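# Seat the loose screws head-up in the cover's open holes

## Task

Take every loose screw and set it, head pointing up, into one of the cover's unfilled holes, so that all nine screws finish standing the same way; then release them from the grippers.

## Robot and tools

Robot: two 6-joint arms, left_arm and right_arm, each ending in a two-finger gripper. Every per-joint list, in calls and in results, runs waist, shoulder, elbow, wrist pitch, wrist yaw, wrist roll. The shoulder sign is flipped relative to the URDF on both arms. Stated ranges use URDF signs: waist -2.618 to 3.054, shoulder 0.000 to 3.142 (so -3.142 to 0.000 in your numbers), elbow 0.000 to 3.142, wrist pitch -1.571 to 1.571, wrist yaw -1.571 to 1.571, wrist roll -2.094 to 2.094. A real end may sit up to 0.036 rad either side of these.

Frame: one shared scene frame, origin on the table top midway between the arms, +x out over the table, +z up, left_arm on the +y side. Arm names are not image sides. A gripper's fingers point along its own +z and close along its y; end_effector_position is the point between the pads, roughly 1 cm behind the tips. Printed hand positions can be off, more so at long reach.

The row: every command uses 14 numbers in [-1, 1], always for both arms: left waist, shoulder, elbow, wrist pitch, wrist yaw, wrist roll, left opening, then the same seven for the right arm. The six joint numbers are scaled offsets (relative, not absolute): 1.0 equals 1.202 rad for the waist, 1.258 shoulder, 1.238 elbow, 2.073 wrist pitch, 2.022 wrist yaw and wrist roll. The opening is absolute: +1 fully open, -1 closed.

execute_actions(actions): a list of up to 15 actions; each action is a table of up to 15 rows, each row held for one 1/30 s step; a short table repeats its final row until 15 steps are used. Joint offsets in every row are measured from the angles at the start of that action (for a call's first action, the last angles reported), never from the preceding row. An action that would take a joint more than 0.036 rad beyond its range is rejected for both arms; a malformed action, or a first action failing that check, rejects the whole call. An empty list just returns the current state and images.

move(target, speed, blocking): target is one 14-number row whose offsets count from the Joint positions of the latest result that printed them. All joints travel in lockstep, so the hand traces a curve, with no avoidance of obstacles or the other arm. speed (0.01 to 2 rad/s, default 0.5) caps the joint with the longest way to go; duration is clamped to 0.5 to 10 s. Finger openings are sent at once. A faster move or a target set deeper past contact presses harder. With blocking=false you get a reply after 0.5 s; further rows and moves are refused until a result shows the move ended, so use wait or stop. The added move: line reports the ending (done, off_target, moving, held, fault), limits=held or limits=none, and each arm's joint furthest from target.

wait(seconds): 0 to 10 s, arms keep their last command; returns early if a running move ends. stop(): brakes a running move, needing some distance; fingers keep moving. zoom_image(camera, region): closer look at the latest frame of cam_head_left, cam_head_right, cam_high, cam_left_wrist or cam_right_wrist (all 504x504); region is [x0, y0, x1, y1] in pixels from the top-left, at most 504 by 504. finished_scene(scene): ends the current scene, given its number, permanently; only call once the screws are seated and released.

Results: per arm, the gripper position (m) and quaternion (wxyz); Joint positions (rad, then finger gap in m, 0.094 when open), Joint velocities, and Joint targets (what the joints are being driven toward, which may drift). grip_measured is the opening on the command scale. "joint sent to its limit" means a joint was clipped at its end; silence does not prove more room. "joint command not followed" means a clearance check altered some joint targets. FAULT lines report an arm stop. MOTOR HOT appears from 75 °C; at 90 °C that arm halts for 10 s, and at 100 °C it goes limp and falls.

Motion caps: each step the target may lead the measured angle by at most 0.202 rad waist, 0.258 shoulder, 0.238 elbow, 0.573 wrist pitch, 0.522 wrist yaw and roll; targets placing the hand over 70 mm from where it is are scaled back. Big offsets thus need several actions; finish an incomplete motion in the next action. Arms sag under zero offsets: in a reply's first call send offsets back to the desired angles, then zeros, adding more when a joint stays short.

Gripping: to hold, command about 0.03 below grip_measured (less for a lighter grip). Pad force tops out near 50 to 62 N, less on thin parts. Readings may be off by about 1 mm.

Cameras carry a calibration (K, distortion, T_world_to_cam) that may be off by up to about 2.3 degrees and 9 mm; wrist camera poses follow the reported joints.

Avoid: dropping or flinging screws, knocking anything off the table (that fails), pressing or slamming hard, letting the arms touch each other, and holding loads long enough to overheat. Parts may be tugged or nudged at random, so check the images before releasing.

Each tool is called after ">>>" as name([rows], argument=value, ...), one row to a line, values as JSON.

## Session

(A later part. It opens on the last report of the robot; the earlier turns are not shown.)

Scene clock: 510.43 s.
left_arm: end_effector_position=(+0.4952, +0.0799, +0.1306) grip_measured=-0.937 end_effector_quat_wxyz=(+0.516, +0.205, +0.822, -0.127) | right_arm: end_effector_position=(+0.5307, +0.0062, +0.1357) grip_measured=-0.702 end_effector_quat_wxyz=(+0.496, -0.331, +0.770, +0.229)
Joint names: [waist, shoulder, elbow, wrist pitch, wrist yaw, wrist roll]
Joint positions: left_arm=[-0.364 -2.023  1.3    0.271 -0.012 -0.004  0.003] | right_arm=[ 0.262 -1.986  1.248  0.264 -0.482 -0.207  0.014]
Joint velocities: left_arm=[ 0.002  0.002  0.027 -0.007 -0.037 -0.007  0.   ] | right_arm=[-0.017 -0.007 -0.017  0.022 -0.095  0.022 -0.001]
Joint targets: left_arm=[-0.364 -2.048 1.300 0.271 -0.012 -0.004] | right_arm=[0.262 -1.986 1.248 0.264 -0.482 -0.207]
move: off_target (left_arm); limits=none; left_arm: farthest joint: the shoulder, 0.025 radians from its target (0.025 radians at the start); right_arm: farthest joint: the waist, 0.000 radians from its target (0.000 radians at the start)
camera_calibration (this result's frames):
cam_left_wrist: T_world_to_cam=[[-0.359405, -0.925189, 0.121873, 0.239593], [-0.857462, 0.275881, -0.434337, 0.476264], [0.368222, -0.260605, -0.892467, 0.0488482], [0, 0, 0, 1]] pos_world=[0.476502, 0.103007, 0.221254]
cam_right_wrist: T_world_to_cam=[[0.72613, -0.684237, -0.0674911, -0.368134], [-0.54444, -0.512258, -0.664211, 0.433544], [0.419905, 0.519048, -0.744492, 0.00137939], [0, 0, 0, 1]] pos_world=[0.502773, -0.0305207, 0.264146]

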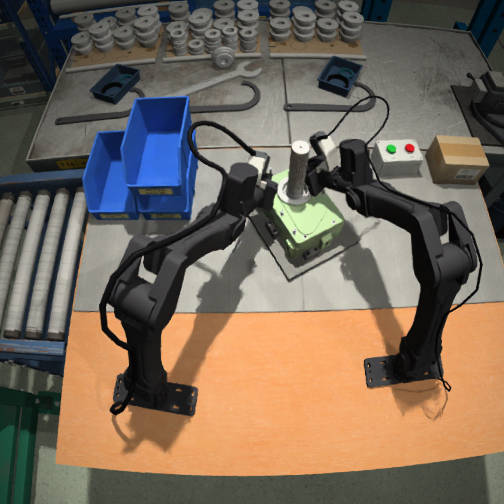

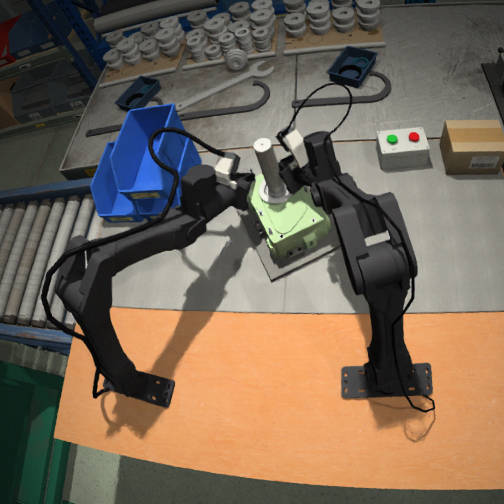

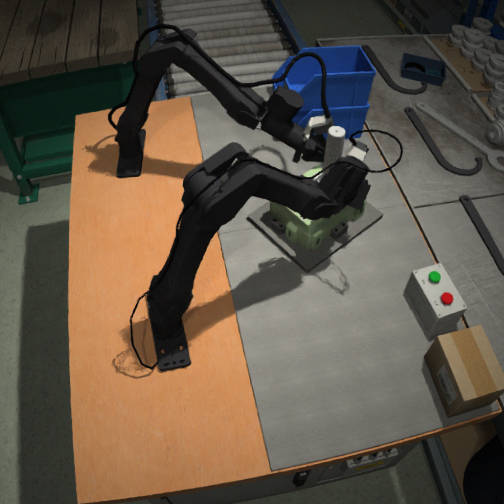

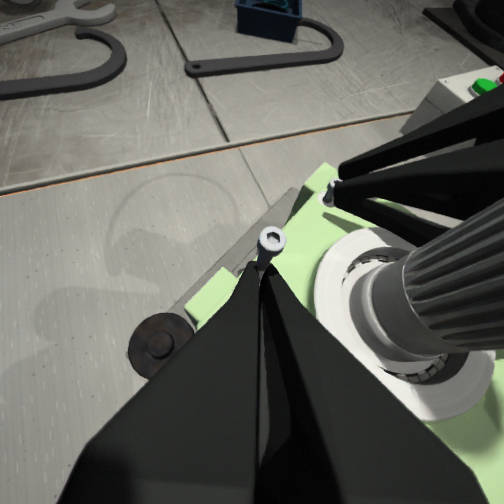

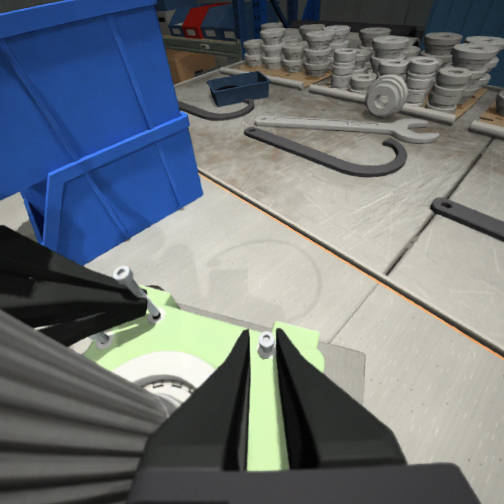

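Overshot slightly; back by half while pressing.

>>> move(target=[0,-0.018,0,0,0.0095,0,-0.97,0,0,0,0,0,0,-0.7], speed=0.01)

>>> zoom_image(camera="cam_right_wrist", region=[70,230,190,350])

Scene clock: 517.43 s.
left_arm: end_effector_position=(+0.4944, +0.0783, +0.1306) grip_measured=-0.937 end_effector_quat_wxyz=(+0.515, +0.207, +0.822, -0.131) | right_arm: end_effector_position=(+0.5307, +0.0062, +0.1357) grip_measured=-0.702 end_effector_quat_wxyz=(+0.496, -0.331, +0.770, +0.229)
Joint names: [waist, shoulder, elbow, wrist pitch, wrist yaw, wrist roll]
Joint positions: left_arm=[-0.364 -2.023  1.3    0.271 -0.002 -0.004  0.003] | right_arm=[ 0.262 -1.986  1.248  0.264 -0.482 -0.207  0.014]
Joint velocities: left_arm=[ 0.012  0.002 -0.012 -0.007 -0.007 -0.051  0.   ] | right_arm=[ 0.002 -0.017 -0.007 -0.022 -0.007  0.051  0.001]
Joint targets: left_arm=[-0.364 -2.046 1.300 0.271 0.007 -0.004] | right_arm=[0.262 -1.986 1.248 0.264 -0.482 -0.207]
move: off_target (left_arm); limits=none; left_arm: farthest joint: the shoulder, 0.023 radians from its target (0.023 radians at the start); right_arm: farthest joint: the waist, 0.000 radians from its target (0.000 radians at the start)
camera_calibration (this result's frames):
cam_left_wrist: T_world_to_cam=[[-0.367695, -0.92133, 0.126297, 0.241004], [-0.855809, 0.282109, -0.433596, 0.474561], [0.363856, -0.267517, -0.892213, 0.0514074], [0, 0, 0, 1]] pos_world=[0.476045, 0.101919, 0.221196]
cam_right_wrist: T_world_to_cam=[[0.72613, -0.684237, -0.0674911, -0.368134], [-0.54444, -0.512258, -0.664211, 0.433544], [0.419905, 0.519048, -0.744492, 0.00137939], [0, 0, 0, 1]] pos_world=[0.502773, -0.0305207, 0.264146]

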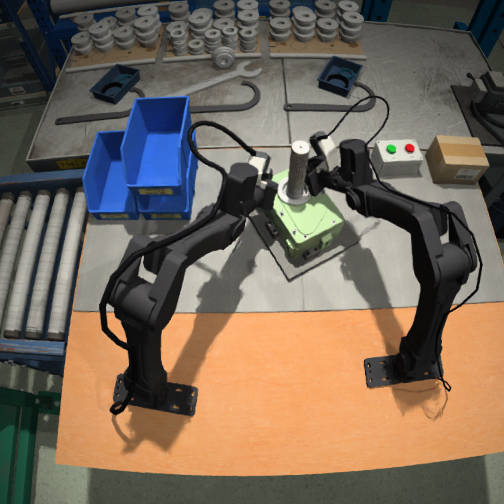

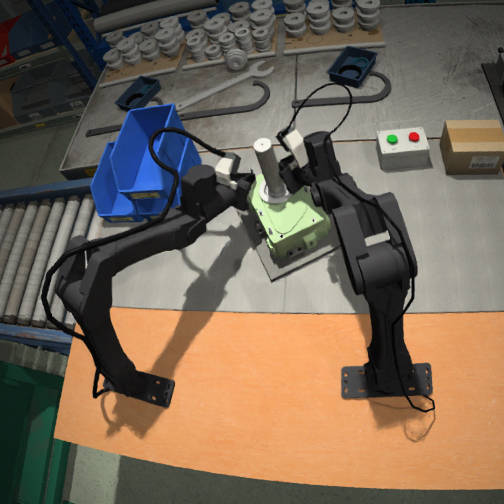

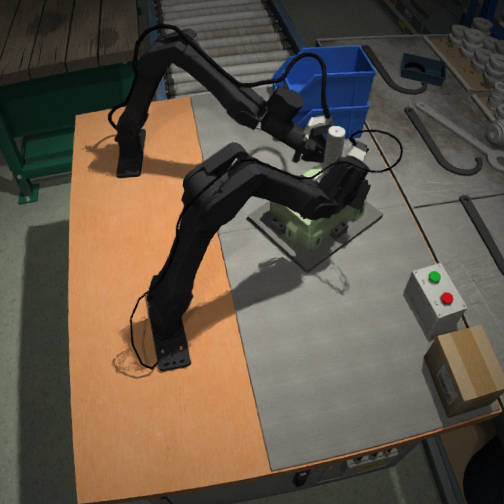

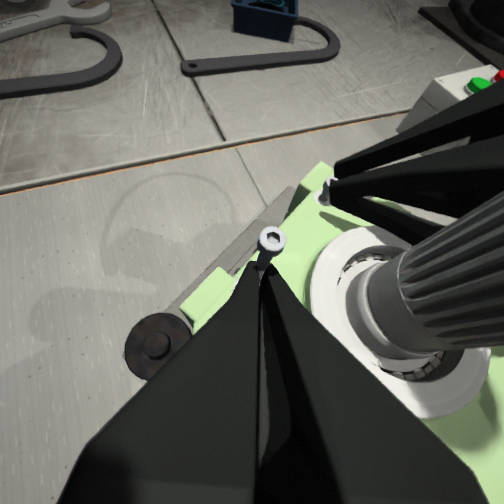

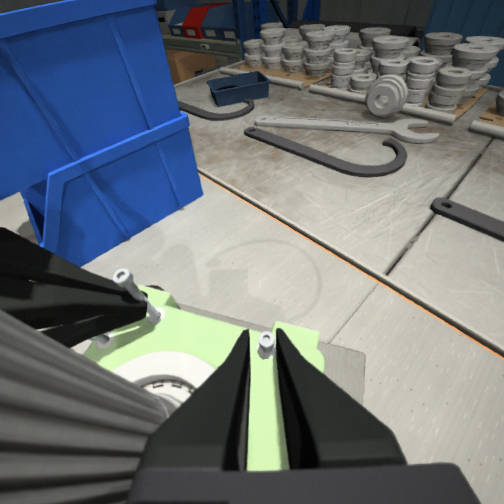

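Region (70, 230, 190, 350) of cam_right_wrist's 504x504 image, scaled by 4.200, with more detail than that image has.

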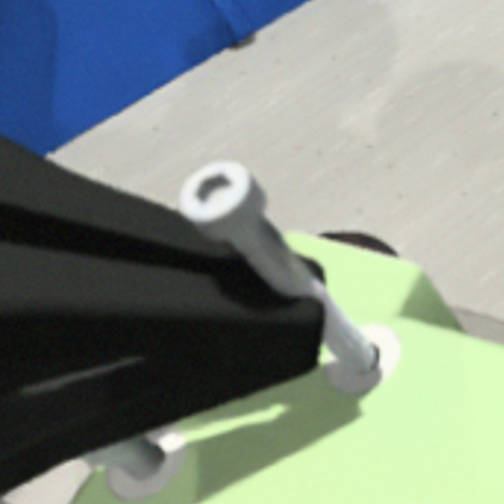

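>>> move(target=[0,0,0,0.009,-0.0075,0,-0.97,0,0,0,0,0,0,-0.7], speed=0.02)

>>> move(target=[0,-0.027,0,0,0,0,-0.97,0,0,0,0,0,0,-0.7], speed=0.02)

>>> zoom_image(camera="cam_right_wrist", region=[70,230,190,350])

Scene clock: 526.23 s.
left_arm: end_effector_position=(+0.4953, +0.0789, +0.1315) grip_measured=-0.937 end_effector_quat_wxyz=(+0.517, +0.206, +0.821, -0.129) | right_arm: end_effector_position=(+0.5307, +0.0062, +0.1357) grip_measured=-0.702 end_effector_quat_wxyz=(+0.496, -0.331, +0.770, +0.229)
Joint names: [waist, shoulder, elbow, wrist pitch, wrist yaw, wrist roll]
Joint positions: left_arm=[-0.364 -2.023  1.3    0.276 -0.008 -0.004  0.003] | right_arm=[ 0.262 -1.986  1.248  0.264 -0.482 -0.207  0.014]
Joint velocities: left_arm=[-0.017 -0.002 -0.002  0.022 -0.051 -0.022  0.   ] | right_arm=[-0.002 -0.022 -0.002 -0.022  0.022  0.022  0.   ]
Joint targets: left_arm=[-0.364 -2.023 1.300 0.290 -0.017 -0.004] | right_arm=[0.262 -1.986 1.248 0.264 -0.482 -0.207]
move: done; limits=none; left_arm: farthest joint: the wrist pitch, 0.014 radians from its target (0.018 radians at the start); right_arm: farthest joint: the waist, 0.000 radians from its target (0.000 radians at the start)
camera_calibration (this result's frames):
cam_left_wrist: T_world_to_cam=[[-0.363552, -0.923236, 0.124355, 0.240191], [-0.855129, 0.277775, -0.437717, 0.47608], [0.369573, -0.265472, -0.890472, 0.0488862], [0, 0, 0, 1]] pos_world=[0.476365, 0.102488, 0.222051]
cam_right_wrist: T_world_to_cam=[[0.72613, -0.684237, -0.0674911, -0.368134], [-0.54444, -0.512258, -0.664211, 0.433544], [0.419905, 0.519048, -0.744492, 0.00137939], [0, 0, 0, 1]] pos_world=[0.502773, -0.0305207, 0.264146]

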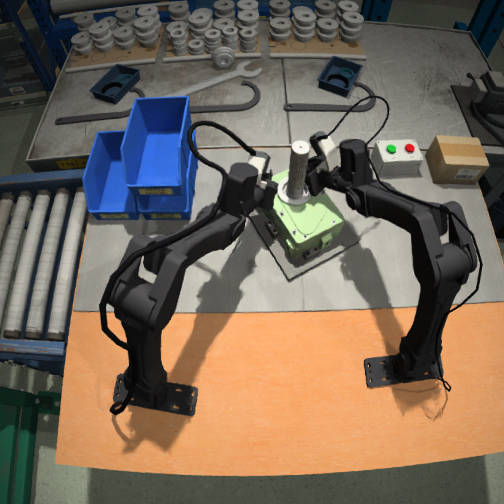

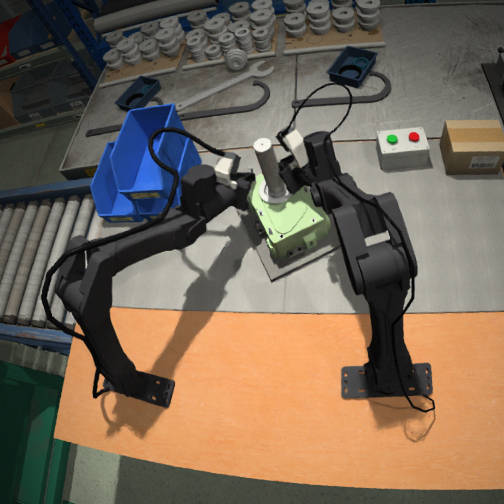

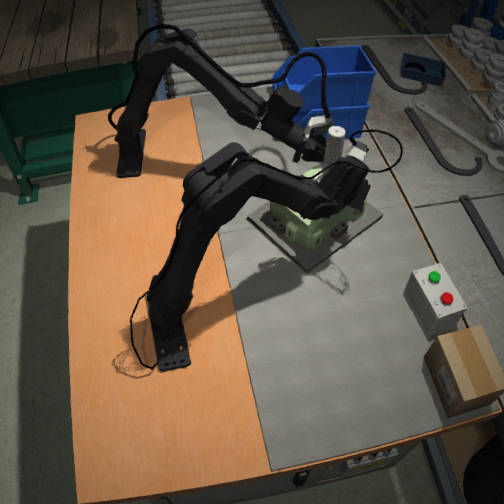

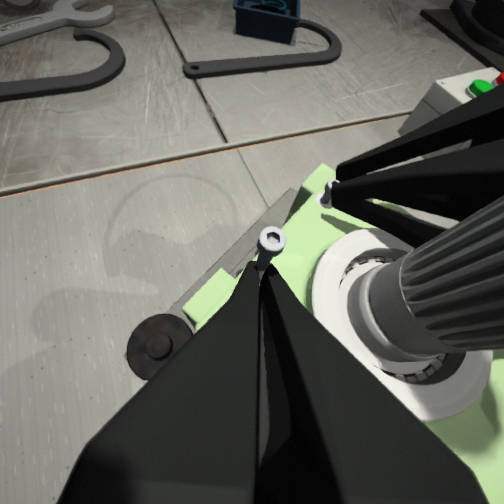

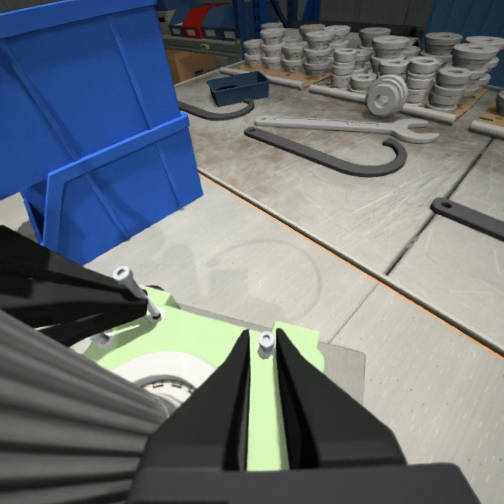

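Scene clock: 528.20 s.
left_arm: end_effector_position=(+0.4970, +0.0780, +0.1301) grip_measured=-0.937 end_effector_quat_wxyz=(+0.520, +0.205, +0.819, -0.130) | right_arm: end_effector_position=(+0.5307, +0.0062, +0.1357) grip_measured=-0.702 end_effector_quat_wxyz=(+0.496, -0.331, +0.770, +0.229)
Joint names: [waist, shoulder, elbow, wrist pitch, wrist yaw, wrist roll]
Joint positions: left_arm=[-0.364 -2.033  1.3    0.293 -0.008 -0.004  0.003] | right_arm=[ 0.262 -1.986  1.248  0.264 -0.482 -0.207  0.014]
Joint velocities: left_arm=[-0.022  0.012  0.012 -0.066 -0.037  0.022  0.   ] | right_arm=[ 0.002  0.012  0.002 -0.037 -0.037 -0.037  0.001]
Joint targets: left_arm=[-0.364 -2.057 1.300 0.275 -0.008 -0.004] | right_arm=[0.262 -1.986 1.248 0.264 -0.482 -0.207]
move: off_target (left_arm); limits=none; left_arm: farthest joint: the shoulder, 0.024 radians from its target (0.034 radians at the start); right_arm: farthest joint: the waist, 0.000 radians from its target (0.000 radians at the start)
camera_calibration (this result's frames):
cam_left_wrist: T_world_to_cam=[[-0.36443, -0.922758, 0.125334, 0.240397], [-0.852025, 0.276083, -0.444782, 0.476717], [0.375824, -0.26888, -0.886826, 0.0433925], [0, 0, 0, 1]] pos_world=[0.477475, 0.101883, 0.220387]
cam_right_wrist: T_world_to_cam=[[0.72613, -0.684237, -0.0674911, -0.368134], [-0.54444, -0.512258, -0.664211, 0.433544], [0.419905, 0.519048, -0.744492, 0.00137939], [0, 0, 0, 1]] pos_world=[0.502773, -0.0305207, 0.264146]

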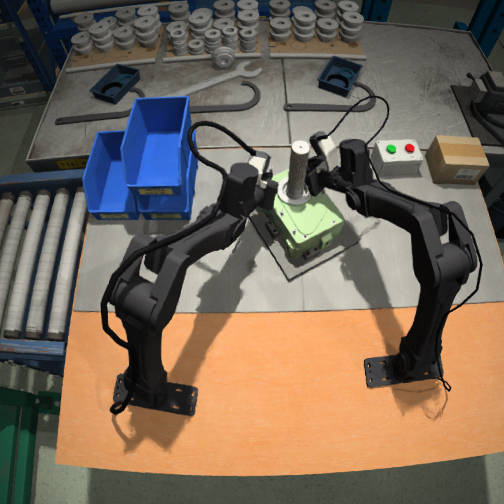

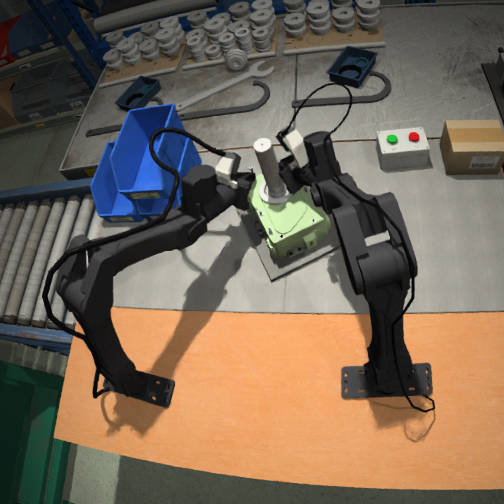

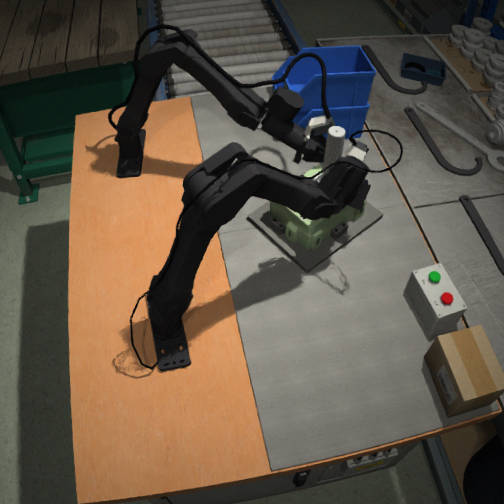

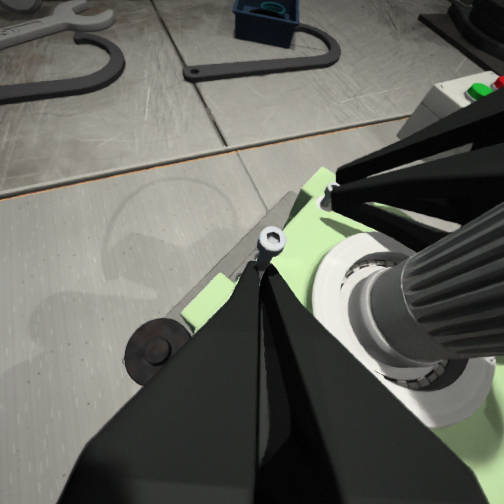

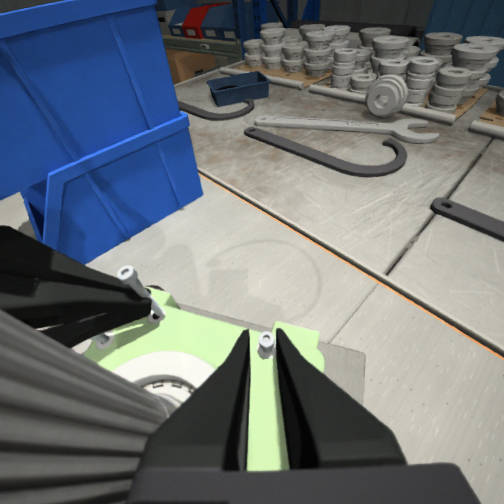

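Region (70, 230, 190, 350) of cam_right_wrist's 504x504 image, scaled by 4.200, with more detail than that image has.

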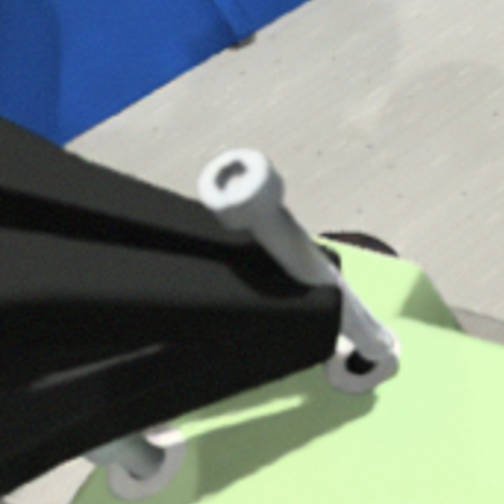

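>>> move(target=[0,0,0,-0.02,0,0,-0.97,0,0,0,0,0,0,-0.7], speed=0.015)

>>> zoom_image(camera="cam_right_wrist", region=[70,230,190,350])

Scene clock: 547.17 s.
left_arm: end_effector_position=(+0.4971, +0.0779, +0.1304) grip_measured=-0.937 end_effector_quat_wxyz=(+0.521, +0.205, +0.819, -0.130) | right_arm: end_effector_position=(+0.5307, +0.0062, +0.1357) grip_measured=-0.702 end_effector_quat_wxyz=(+0.496, -0.331, +0.770, +0.229)
Joint names: [waist, shoulder, elbow, wrist pitch, wrist yaw, wrist roll]
Joint positions: left_arm=[-0.364 -2.033  1.3    0.294 -0.008 -0.004  0.003] | right_arm=[ 0.262 -1.986  1.248  0.264 -0.482 -0.207  0.014]
Joint velocities: left_arm=[ 0.027  0.007 -0.007  0.037  0.022 -0.066 -0.001] | right_arm=[-0.002  0.002  0.002  0.022  0.007 -0.037  0.   ]
Joint targets: left_arm=[-0.364 -2.033 1.300 0.252 -0.008 -0.004] | right_arm=[0.262 -1.986 1.248 0.264 -0.482 -0.207]
move: off_target (left_arm); limits=none; left_arm: farthest joint: the wrist pitch, 0.043 radians from its target (0.042 radians at the start); right_arm: farthest joint: the waist, 0.000 radians from its target (0.000 radians at the start)
camera_calibration (this result's frames):
cam_left_wrist: T_world_to_cam=[[-0.364556, -0.922689, 0.125473, 0.24039], [-0.851578, 0.275839, -0.445789, 0.476866], [0.376715, -0.269365, -0.8863, 0.0430919], [0, 0, 0, 1]] pos_world=[0.47749, 0.101874, 0.220612]
cam_right_wrist: T_world_to_cam=[[0.72613, -0.684237, -0.0674911, -0.368134], [-0.54444, -0.512258, -0.664211, 0.433544], [0.419905, 0.519048, -0.744492, 0.00137939], [0, 0, 0, 1]] pos_world=[0.502773, -0.0305207, 0.264146]

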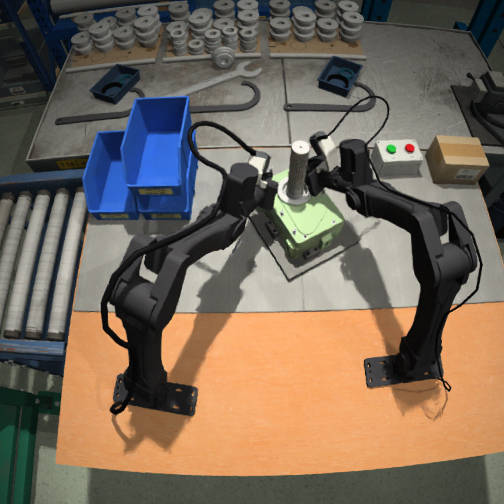

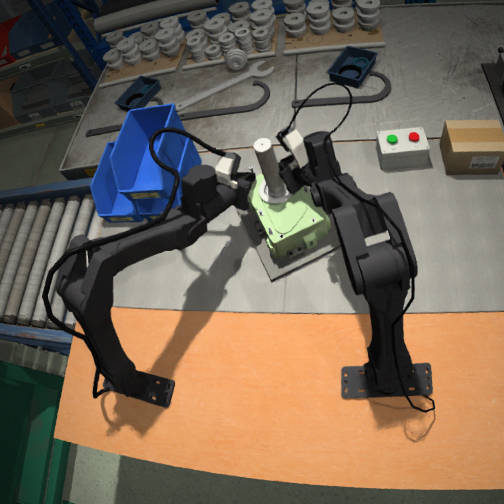

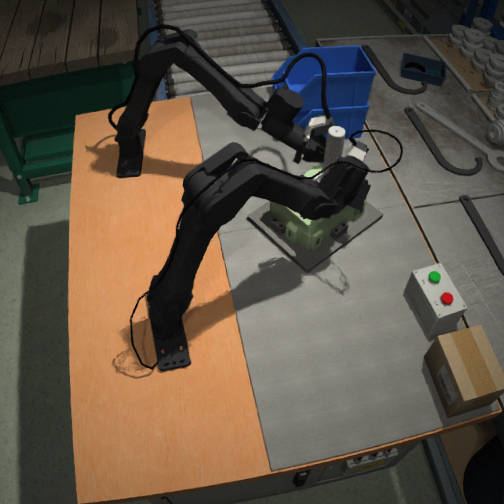

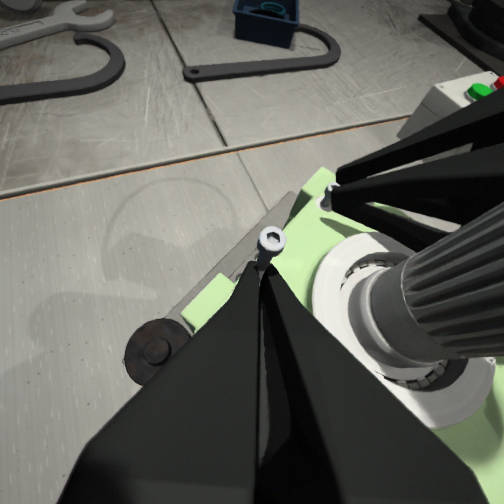

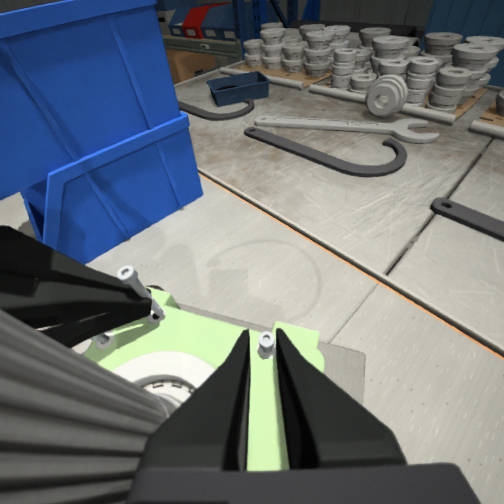

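Region (70, 230, 190, 350) of cam_right_wrist's 504x504 image, scaled by 4.200, with more detail than that image has.

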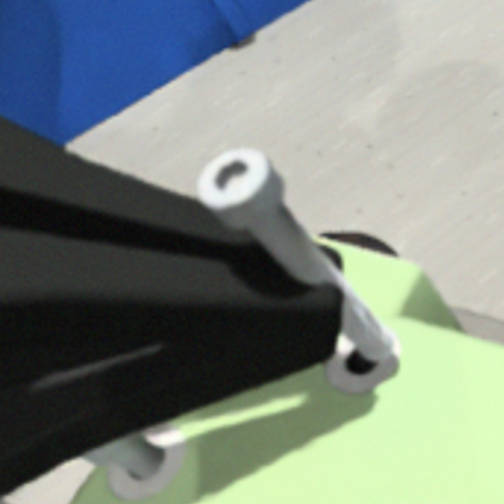

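>>> move(target=[0,0.04,0,0,0,0,-0.97,0,0,0,0,0,0,-0.7], speed=0.05)

>>> move(target=[0,0,0.087,-0.09,0,0,-0.97,0,0,0,0,0,0,-0.7], speed=0.1)

>>> zoom_image(camera="cam_right_wrist", region=[70,230,190,350])

Scene clock: 557.83 s.
left_arm: end_effector_position=(+0.4968, +0.0781, +0.1455) grip_measured=-0.937 end_effector_quat_wxyz=(+0.532, +0.203, +0.811, -0.133) | right_arm: end_effector_position=(+0.5307, +0.0062, +0.1357) grip_measured=-0.702 end_effector_quat_wxyz=(+0.496, -0.331, +0.770, +0.229)
Joint names: [waist, shoulder, elbow, wrist pitch, wrist yaw, wrist roll]
Joint positions: left_arm=[-0.364 -2.006  1.3    0.295 -0.008 -0.004  0.003] | right_arm=[ 0.262 -1.986  1.248  0.264 -0.482 -0.207  0.014]
Joint velocities: left_arm=[-0.012 -0.012 -0.007  0.007  0.007  0.007  0.   ] | right_arm=[-0.002 -0.017 -0.002  0.022 -0.022  0.022 -0.   ]
Joint targets: left_arm=[-0.364 -1.982 1.300 0.294 -0.008 -0.004] | right_arm=[0.262 -1.986 1.248 0.264 -0.482 -0.207]
move: off_target (left_arm); limits=none; left_arm: farthest joint: the shoulder, 0.024 radians from its target (0.050 radians at the start); right_arm: farthest joint: the waist, 0.000 radians from its target (0.000 radians at the start)
camera_calibration (this result's frames):
cam_left_wrist: T_world_to_cam=[[-0.367622, -0.921018, 0.128764, 0.239452], [-0.840537, 0.26982, -0.469781, 0.481746], [0.397934, -0.280932, -0.873342, 0.0451543], [0, 0, 0, 1]] pos_world=[0.474985, 0.10324, 0.234917]
cam_right_wrist: T_world_to_cam=[[0.72613, -0.684237, -0.0674911, -0.368134], [-0.54444, -0.512258, -0.664211, 0.433544], [0.419905, 0.519048, -0.744492, 0.00137939], [0, 0, 0, 1]] pos_world=[0.502773, -0.0305207, 0.264146]

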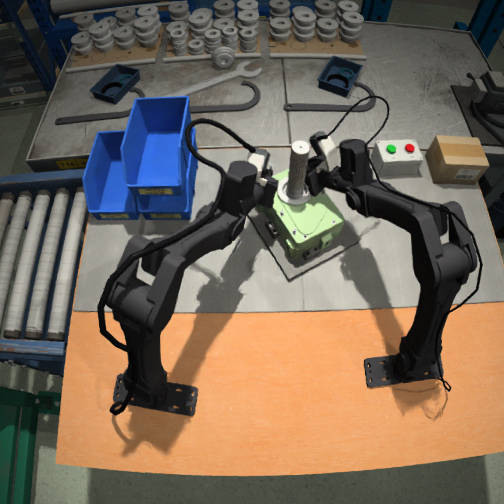

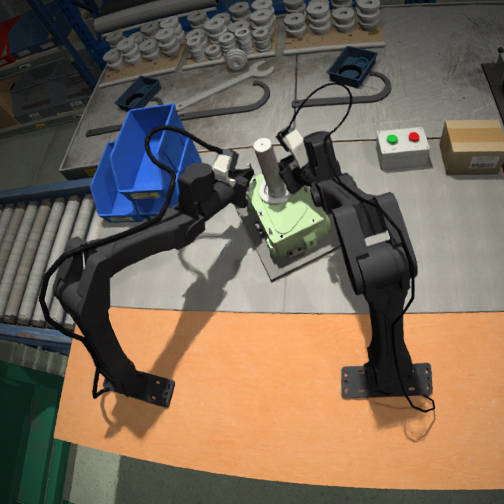

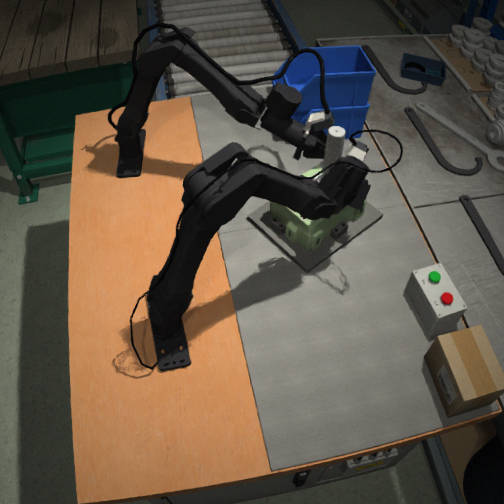

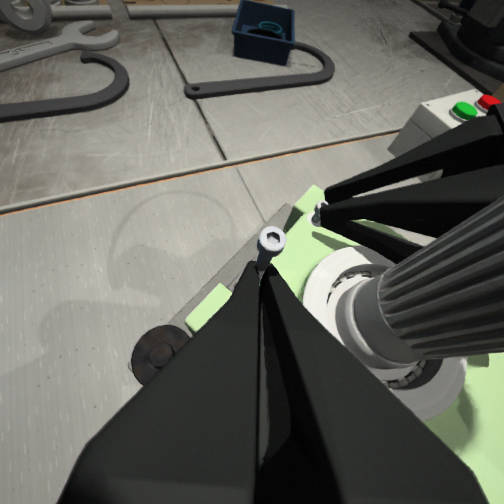

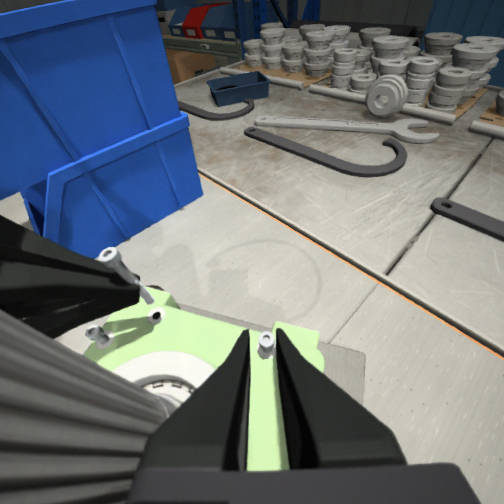

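Scene clock: 560.23 s.
left_arm: end_effector_position=(+0.4960, +0.0786, +0.1449) grip_measured=-0.937 end_effector_quat_wxyz=(+0.497, +0.209, +0.833, -0.124) | right_arm: end_effector_position=(+0.5307, +0.0062, +0.1357) grip_measured=-0.702 end_effector_quat_wxyz=(+0.496, -0.331, +0.770, +0.229)
Joint names: [waist, shoulder, elbow, wrist pitch, wrist yaw, wrist roll]
Joint positions: left_arm=[-0.364 -2.006  1.381  0.129 -0.008 -0.004  0.003] | right_arm=[ 0.262 -1.986  1.248  0.264 -0.482 -0.207  0.014]
Joint velocities: left_arm=[-0.017  0.002 -0.007 -0.037  0.007  0.022 -0.   ] | right_arm=[-0.002  0.022  0.002  0.037 -0.11  -0.066 -0.   ]
Joint targets: left_arm=[-0.364 -2.006 1.408 0.109 -0.008 -0.004] | right_arm=[0.262 -1.986 1.248 0.264 -0.482 -0.207]
move: off_target (left_arm); limits=none; left_arm: farthest joint: the elbow, 0.027 radians from its target (0.107 radians at the start); right_arm: farthest joint: the waist, 0.000 radians from its target (0.000 radians at the start)
camera_calibration (this result's frames):
cam_left_wrist: T_world_to_cam=[[-0.358351, -0.926072, 0.118218, 0.236967], [-0.872963, 0.287497, -0.394059, 0.484373], [0.330939, -0.244412, -0.911451, 0.0809632], [0, 0, 0, 1]] pos_world=[0.480963, 0.099981, 0.236652]
cam_right_wrist: T_world_to_cam=[[0.72613, -0.684237, -0.0674911, -0.368134], [-0.54444, -0.512258, -0.664211, 0.433544], [0.419905, 0.519048, -0.744492, 0.00137939], [0, 0, 0, 1]] pos_world=[0.502773, -0.0305207, 0.264146]

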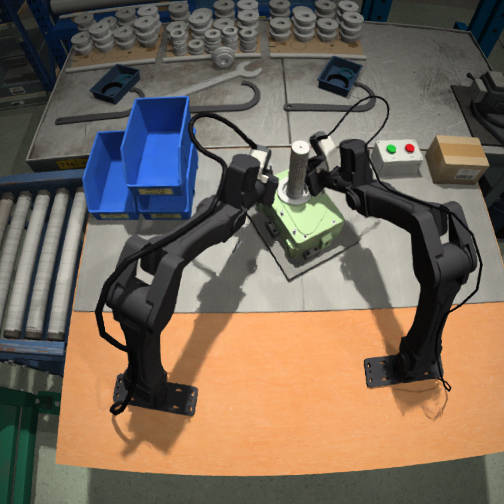

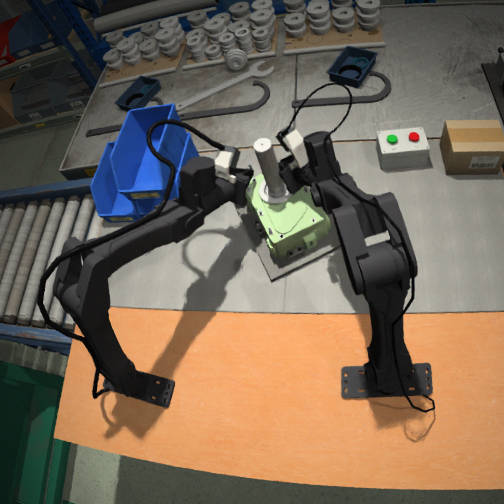

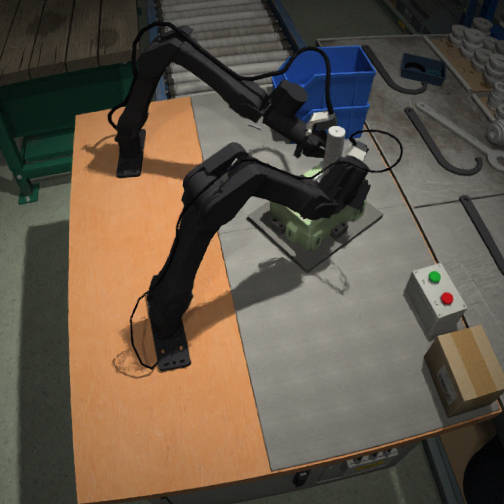

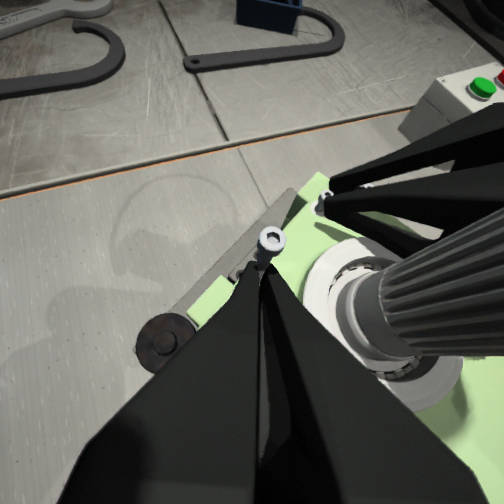

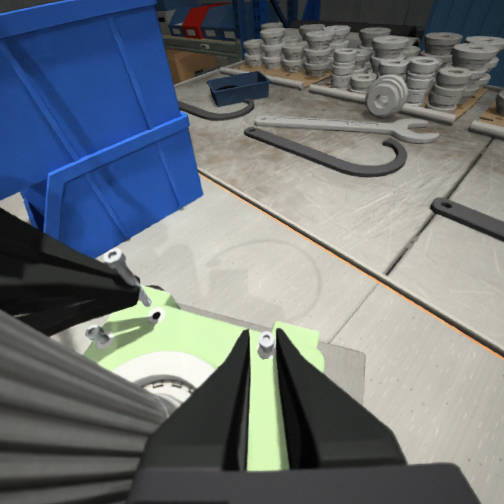

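Region (70, 230, 190, 350) of cam_right_wrist's 504x504 image, scaled by 4.200, with more detail than that image has.

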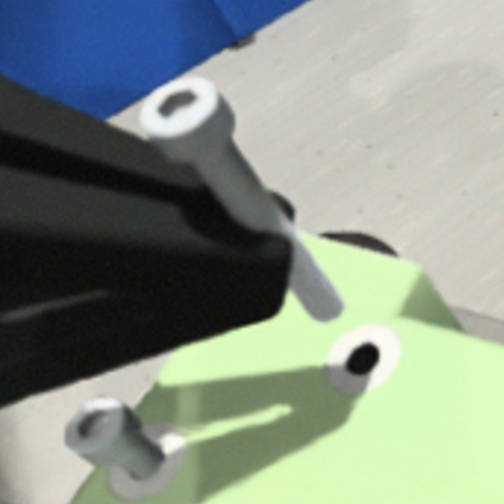

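>>> move(target=[0,-0.029,0.02,-0.008,0,0,-0.97,0,0,0,0,0,0,-0.7], speed=0.02)

>>> zoom_image(camera="cam_right_wrist", region=[70,230,190,350])

Scene clock: 568.57 s.
left_arm: end_effector_position=(+0.4962, +0.0784, +0.1347) grip_measured=-0.937 end_effector_quat_wxyz=(+0.489, +0.210, +0.838, -0.122) | right_arm: end_effector_position=(+0.5307, +0.0062, +0.1357) grip_measured=-0.702 end_effector_quat_wxyz=(+0.496, -0.331, +0.770, +0.229)
Joint names: [waist, shoulder, elbow, wrist pitch, wrist yaw, wrist roll]
Joint positions: left_arm=[-0.364 -2.024  1.381  0.129 -0.008 -0.004  0.003] | right_arm=[ 0.262 -1.986  1.248  0.264 -0.482 -0.207  0.014]
Joint velocities: left_arm=[-0.002  0.002  0.002 -0.037  0.007 -0.037  0.001] | right_arm=[-0.007 -0.007  0.002  0.007  0.037 -0.037 -0.001]
Joint targets: left_arm=[-0.364 -2.043 1.406 0.113 -0.008 -0.004] | right_arm=[0.262 -1.986 1.248 0.264 -0.482 -0.207]
move: off_target (left_arm); limits=none; left_arm: farthest joint: the elbow, 0.025 radians from its target (0.025 radians at the start); right_arm: farthest joint: the waist, 0.000 radians from its target (0.000 radians at the start)
camera_calibration (this result's frames):
cam_left_wrist: T_world_to_cam=[[-0.35647, -0.927097, 0.115844, 0.237596], [-0.879164, 0.290877, -0.377439, 0.481229], [0.316226, -0.236391, -0.91876, 0.0791947], [0, 0, 0, 1]] pos_world=[0.482732, 0.0990168, 0.226872]
cam_right_wrist: T_world_to_cam=[[0.72613, -0.684237, -0.0674911, -0.368134], [-0.54444, -0.512258, -0.664211, 0.433544], [0.419905, 0.519048, -0.744492, 0.00137939], [0, 0, 0, 1]] pos_world=[0.502773, -0.0305207, 0.264146]

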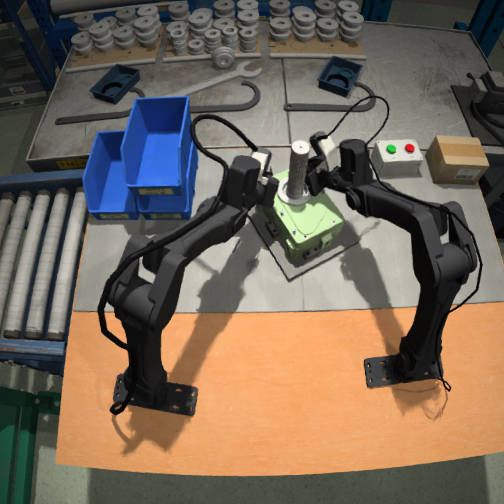

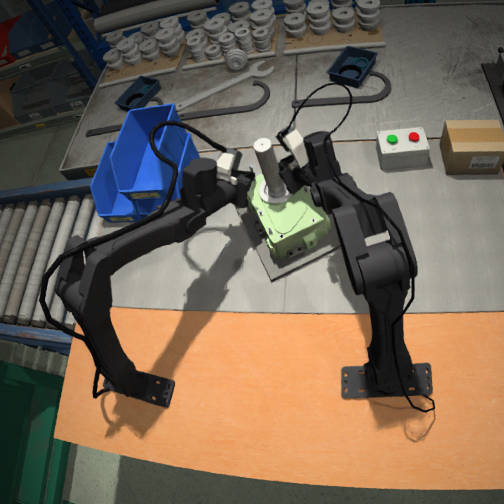

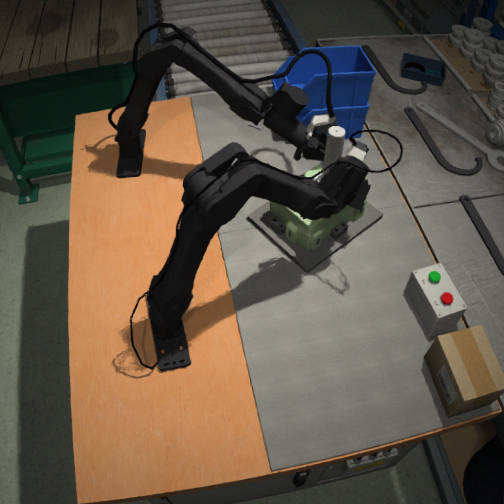

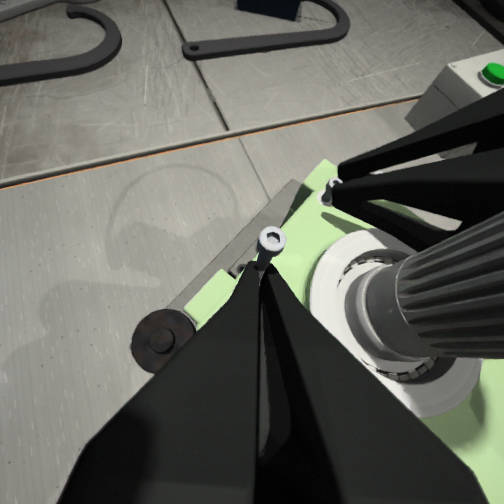

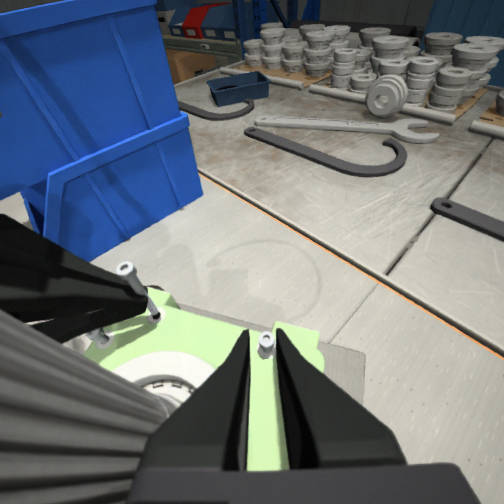

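Region (70, 230, 190, 350) of cam_right_wrist's 504x504 image, scaled by 4.200, with more detail than that image has.

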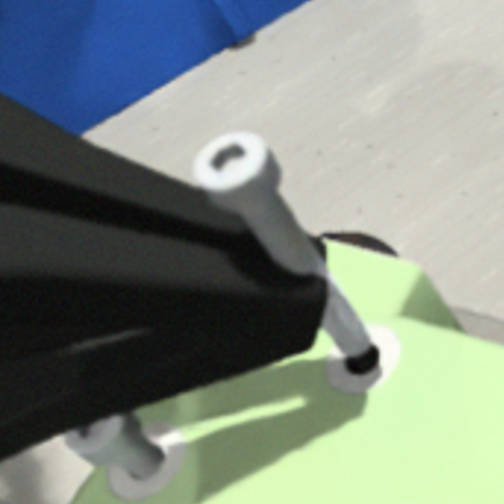

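>>> move(target=[0,-0.022,0.02,-0.01,0,0,-0.97,0,0,0,0,0,0,-0.7], speed=0.015)

>>> zoom_image(camera="cam_right_wrist", region=[70,230,190,350])

Scene clock: 575.70 s.
left_arm: end_effector_position=(+0.4964, +0.0783, +0.1285) grip_measured=-0.937 end_effector_quat_wxyz=(+0.485, +0.211, +0.840, -0.121) | right_arm: end_effector_position=(+0.5307, +0.0062, +0.1357) grip_measured=-0.702 end_effector_quat_wxyz=(+0.496, -0.331, +0.770, +0.229)
Joint names: [waist, shoulder, elbow, wrist pitch, wrist yaw, wrist roll]
Joint positions: left_arm=[-0.364 -2.035  1.381  0.129 -0.008 -0.004  0.003] | right_arm=[ 0.262 -1.986  1.248  0.264 -0.482 -0.207  0.014]
Joint velocities: left_arm=[-0.022 -0.002 -0.012  0.037  0.007  0.022  0.001] | right_arm=[-0.012 -0.007  0.007 -0.037 -0.037  0.022  0.   ]
Joint targets: left_arm=[-0.364 -2.052 1.406 0.108 -0.008 -0.004] | right_arm=[0.262 -1.986 1.248 0.264 -0.482 -0.207]
move: off_target (left_arm); limits=none; left_arm: farthest joint: the elbow, 0.025 radians from its target (0.025 radians at the start); right_arm: farthest joint: the waist, 0.000 radians from its target (0.000 radians at the start)
camera_calibration (this result's frames):
cam_left_wrist: T_world_to_cam=[[-0.35539, -0.927686, 0.11444, 0.237975], [-0.882658, 0.292782, -0.367685, 0.479408], [0.307591, -0.231684, -0.922882, 0.0779106], [0, 0, 0, 1]] pos_world=[0.483763, 0.0984546, 0.22094]
cam_right_wrist: T_world_to_cam=[[0.72613, -0.684237, -0.0674911, -0.368134], [-0.54444, -0.512258, -0.664211, 0.433544], [0.419905, 0.519048, -0.744492, 0.00137939], [0, 0, 0, 1]] pos_world=[0.502773, -0.0305207, 0.264146]

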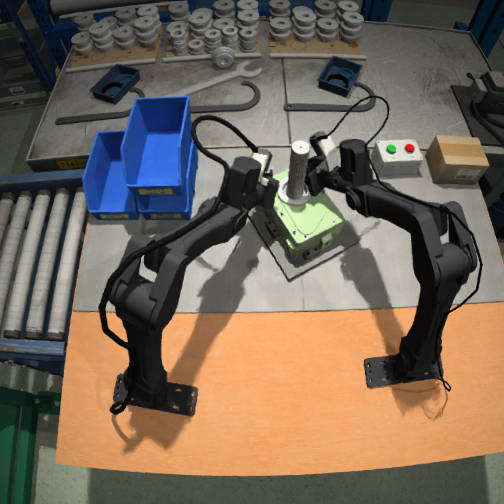

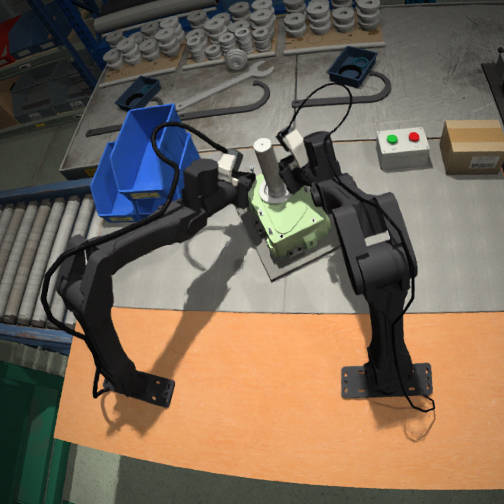

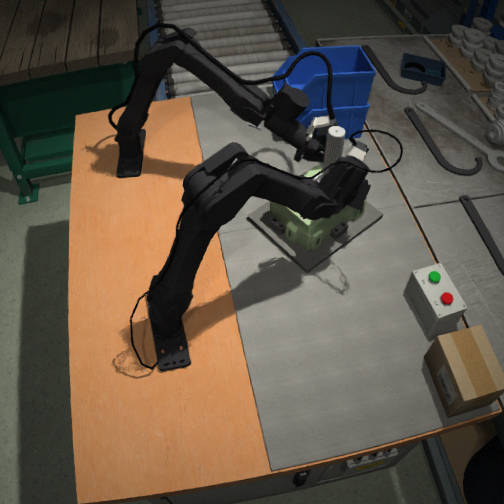

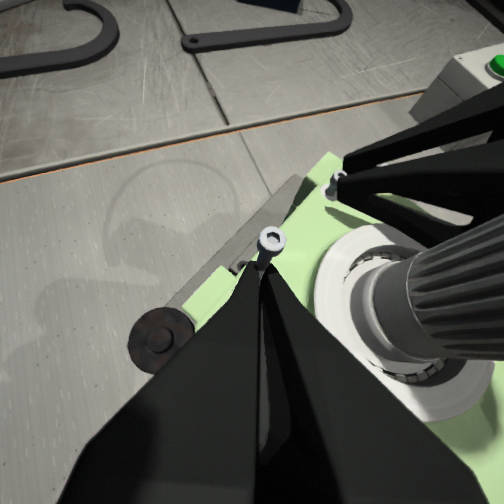

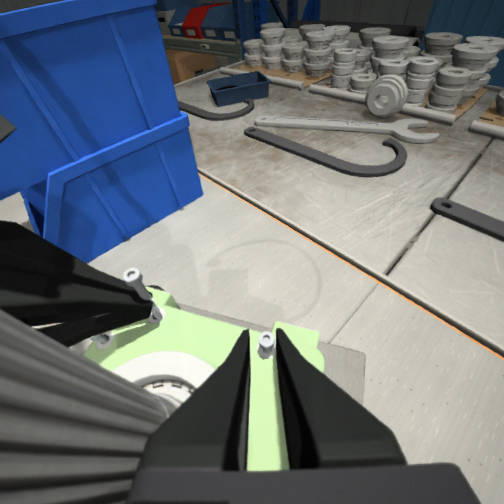

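Region (70, 230, 190, 350) of cam_right_wrist's 504x504 image, scaled by 4.200, with more detail than that image has.

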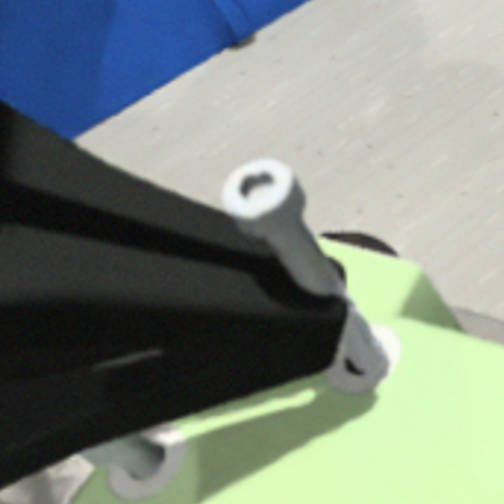

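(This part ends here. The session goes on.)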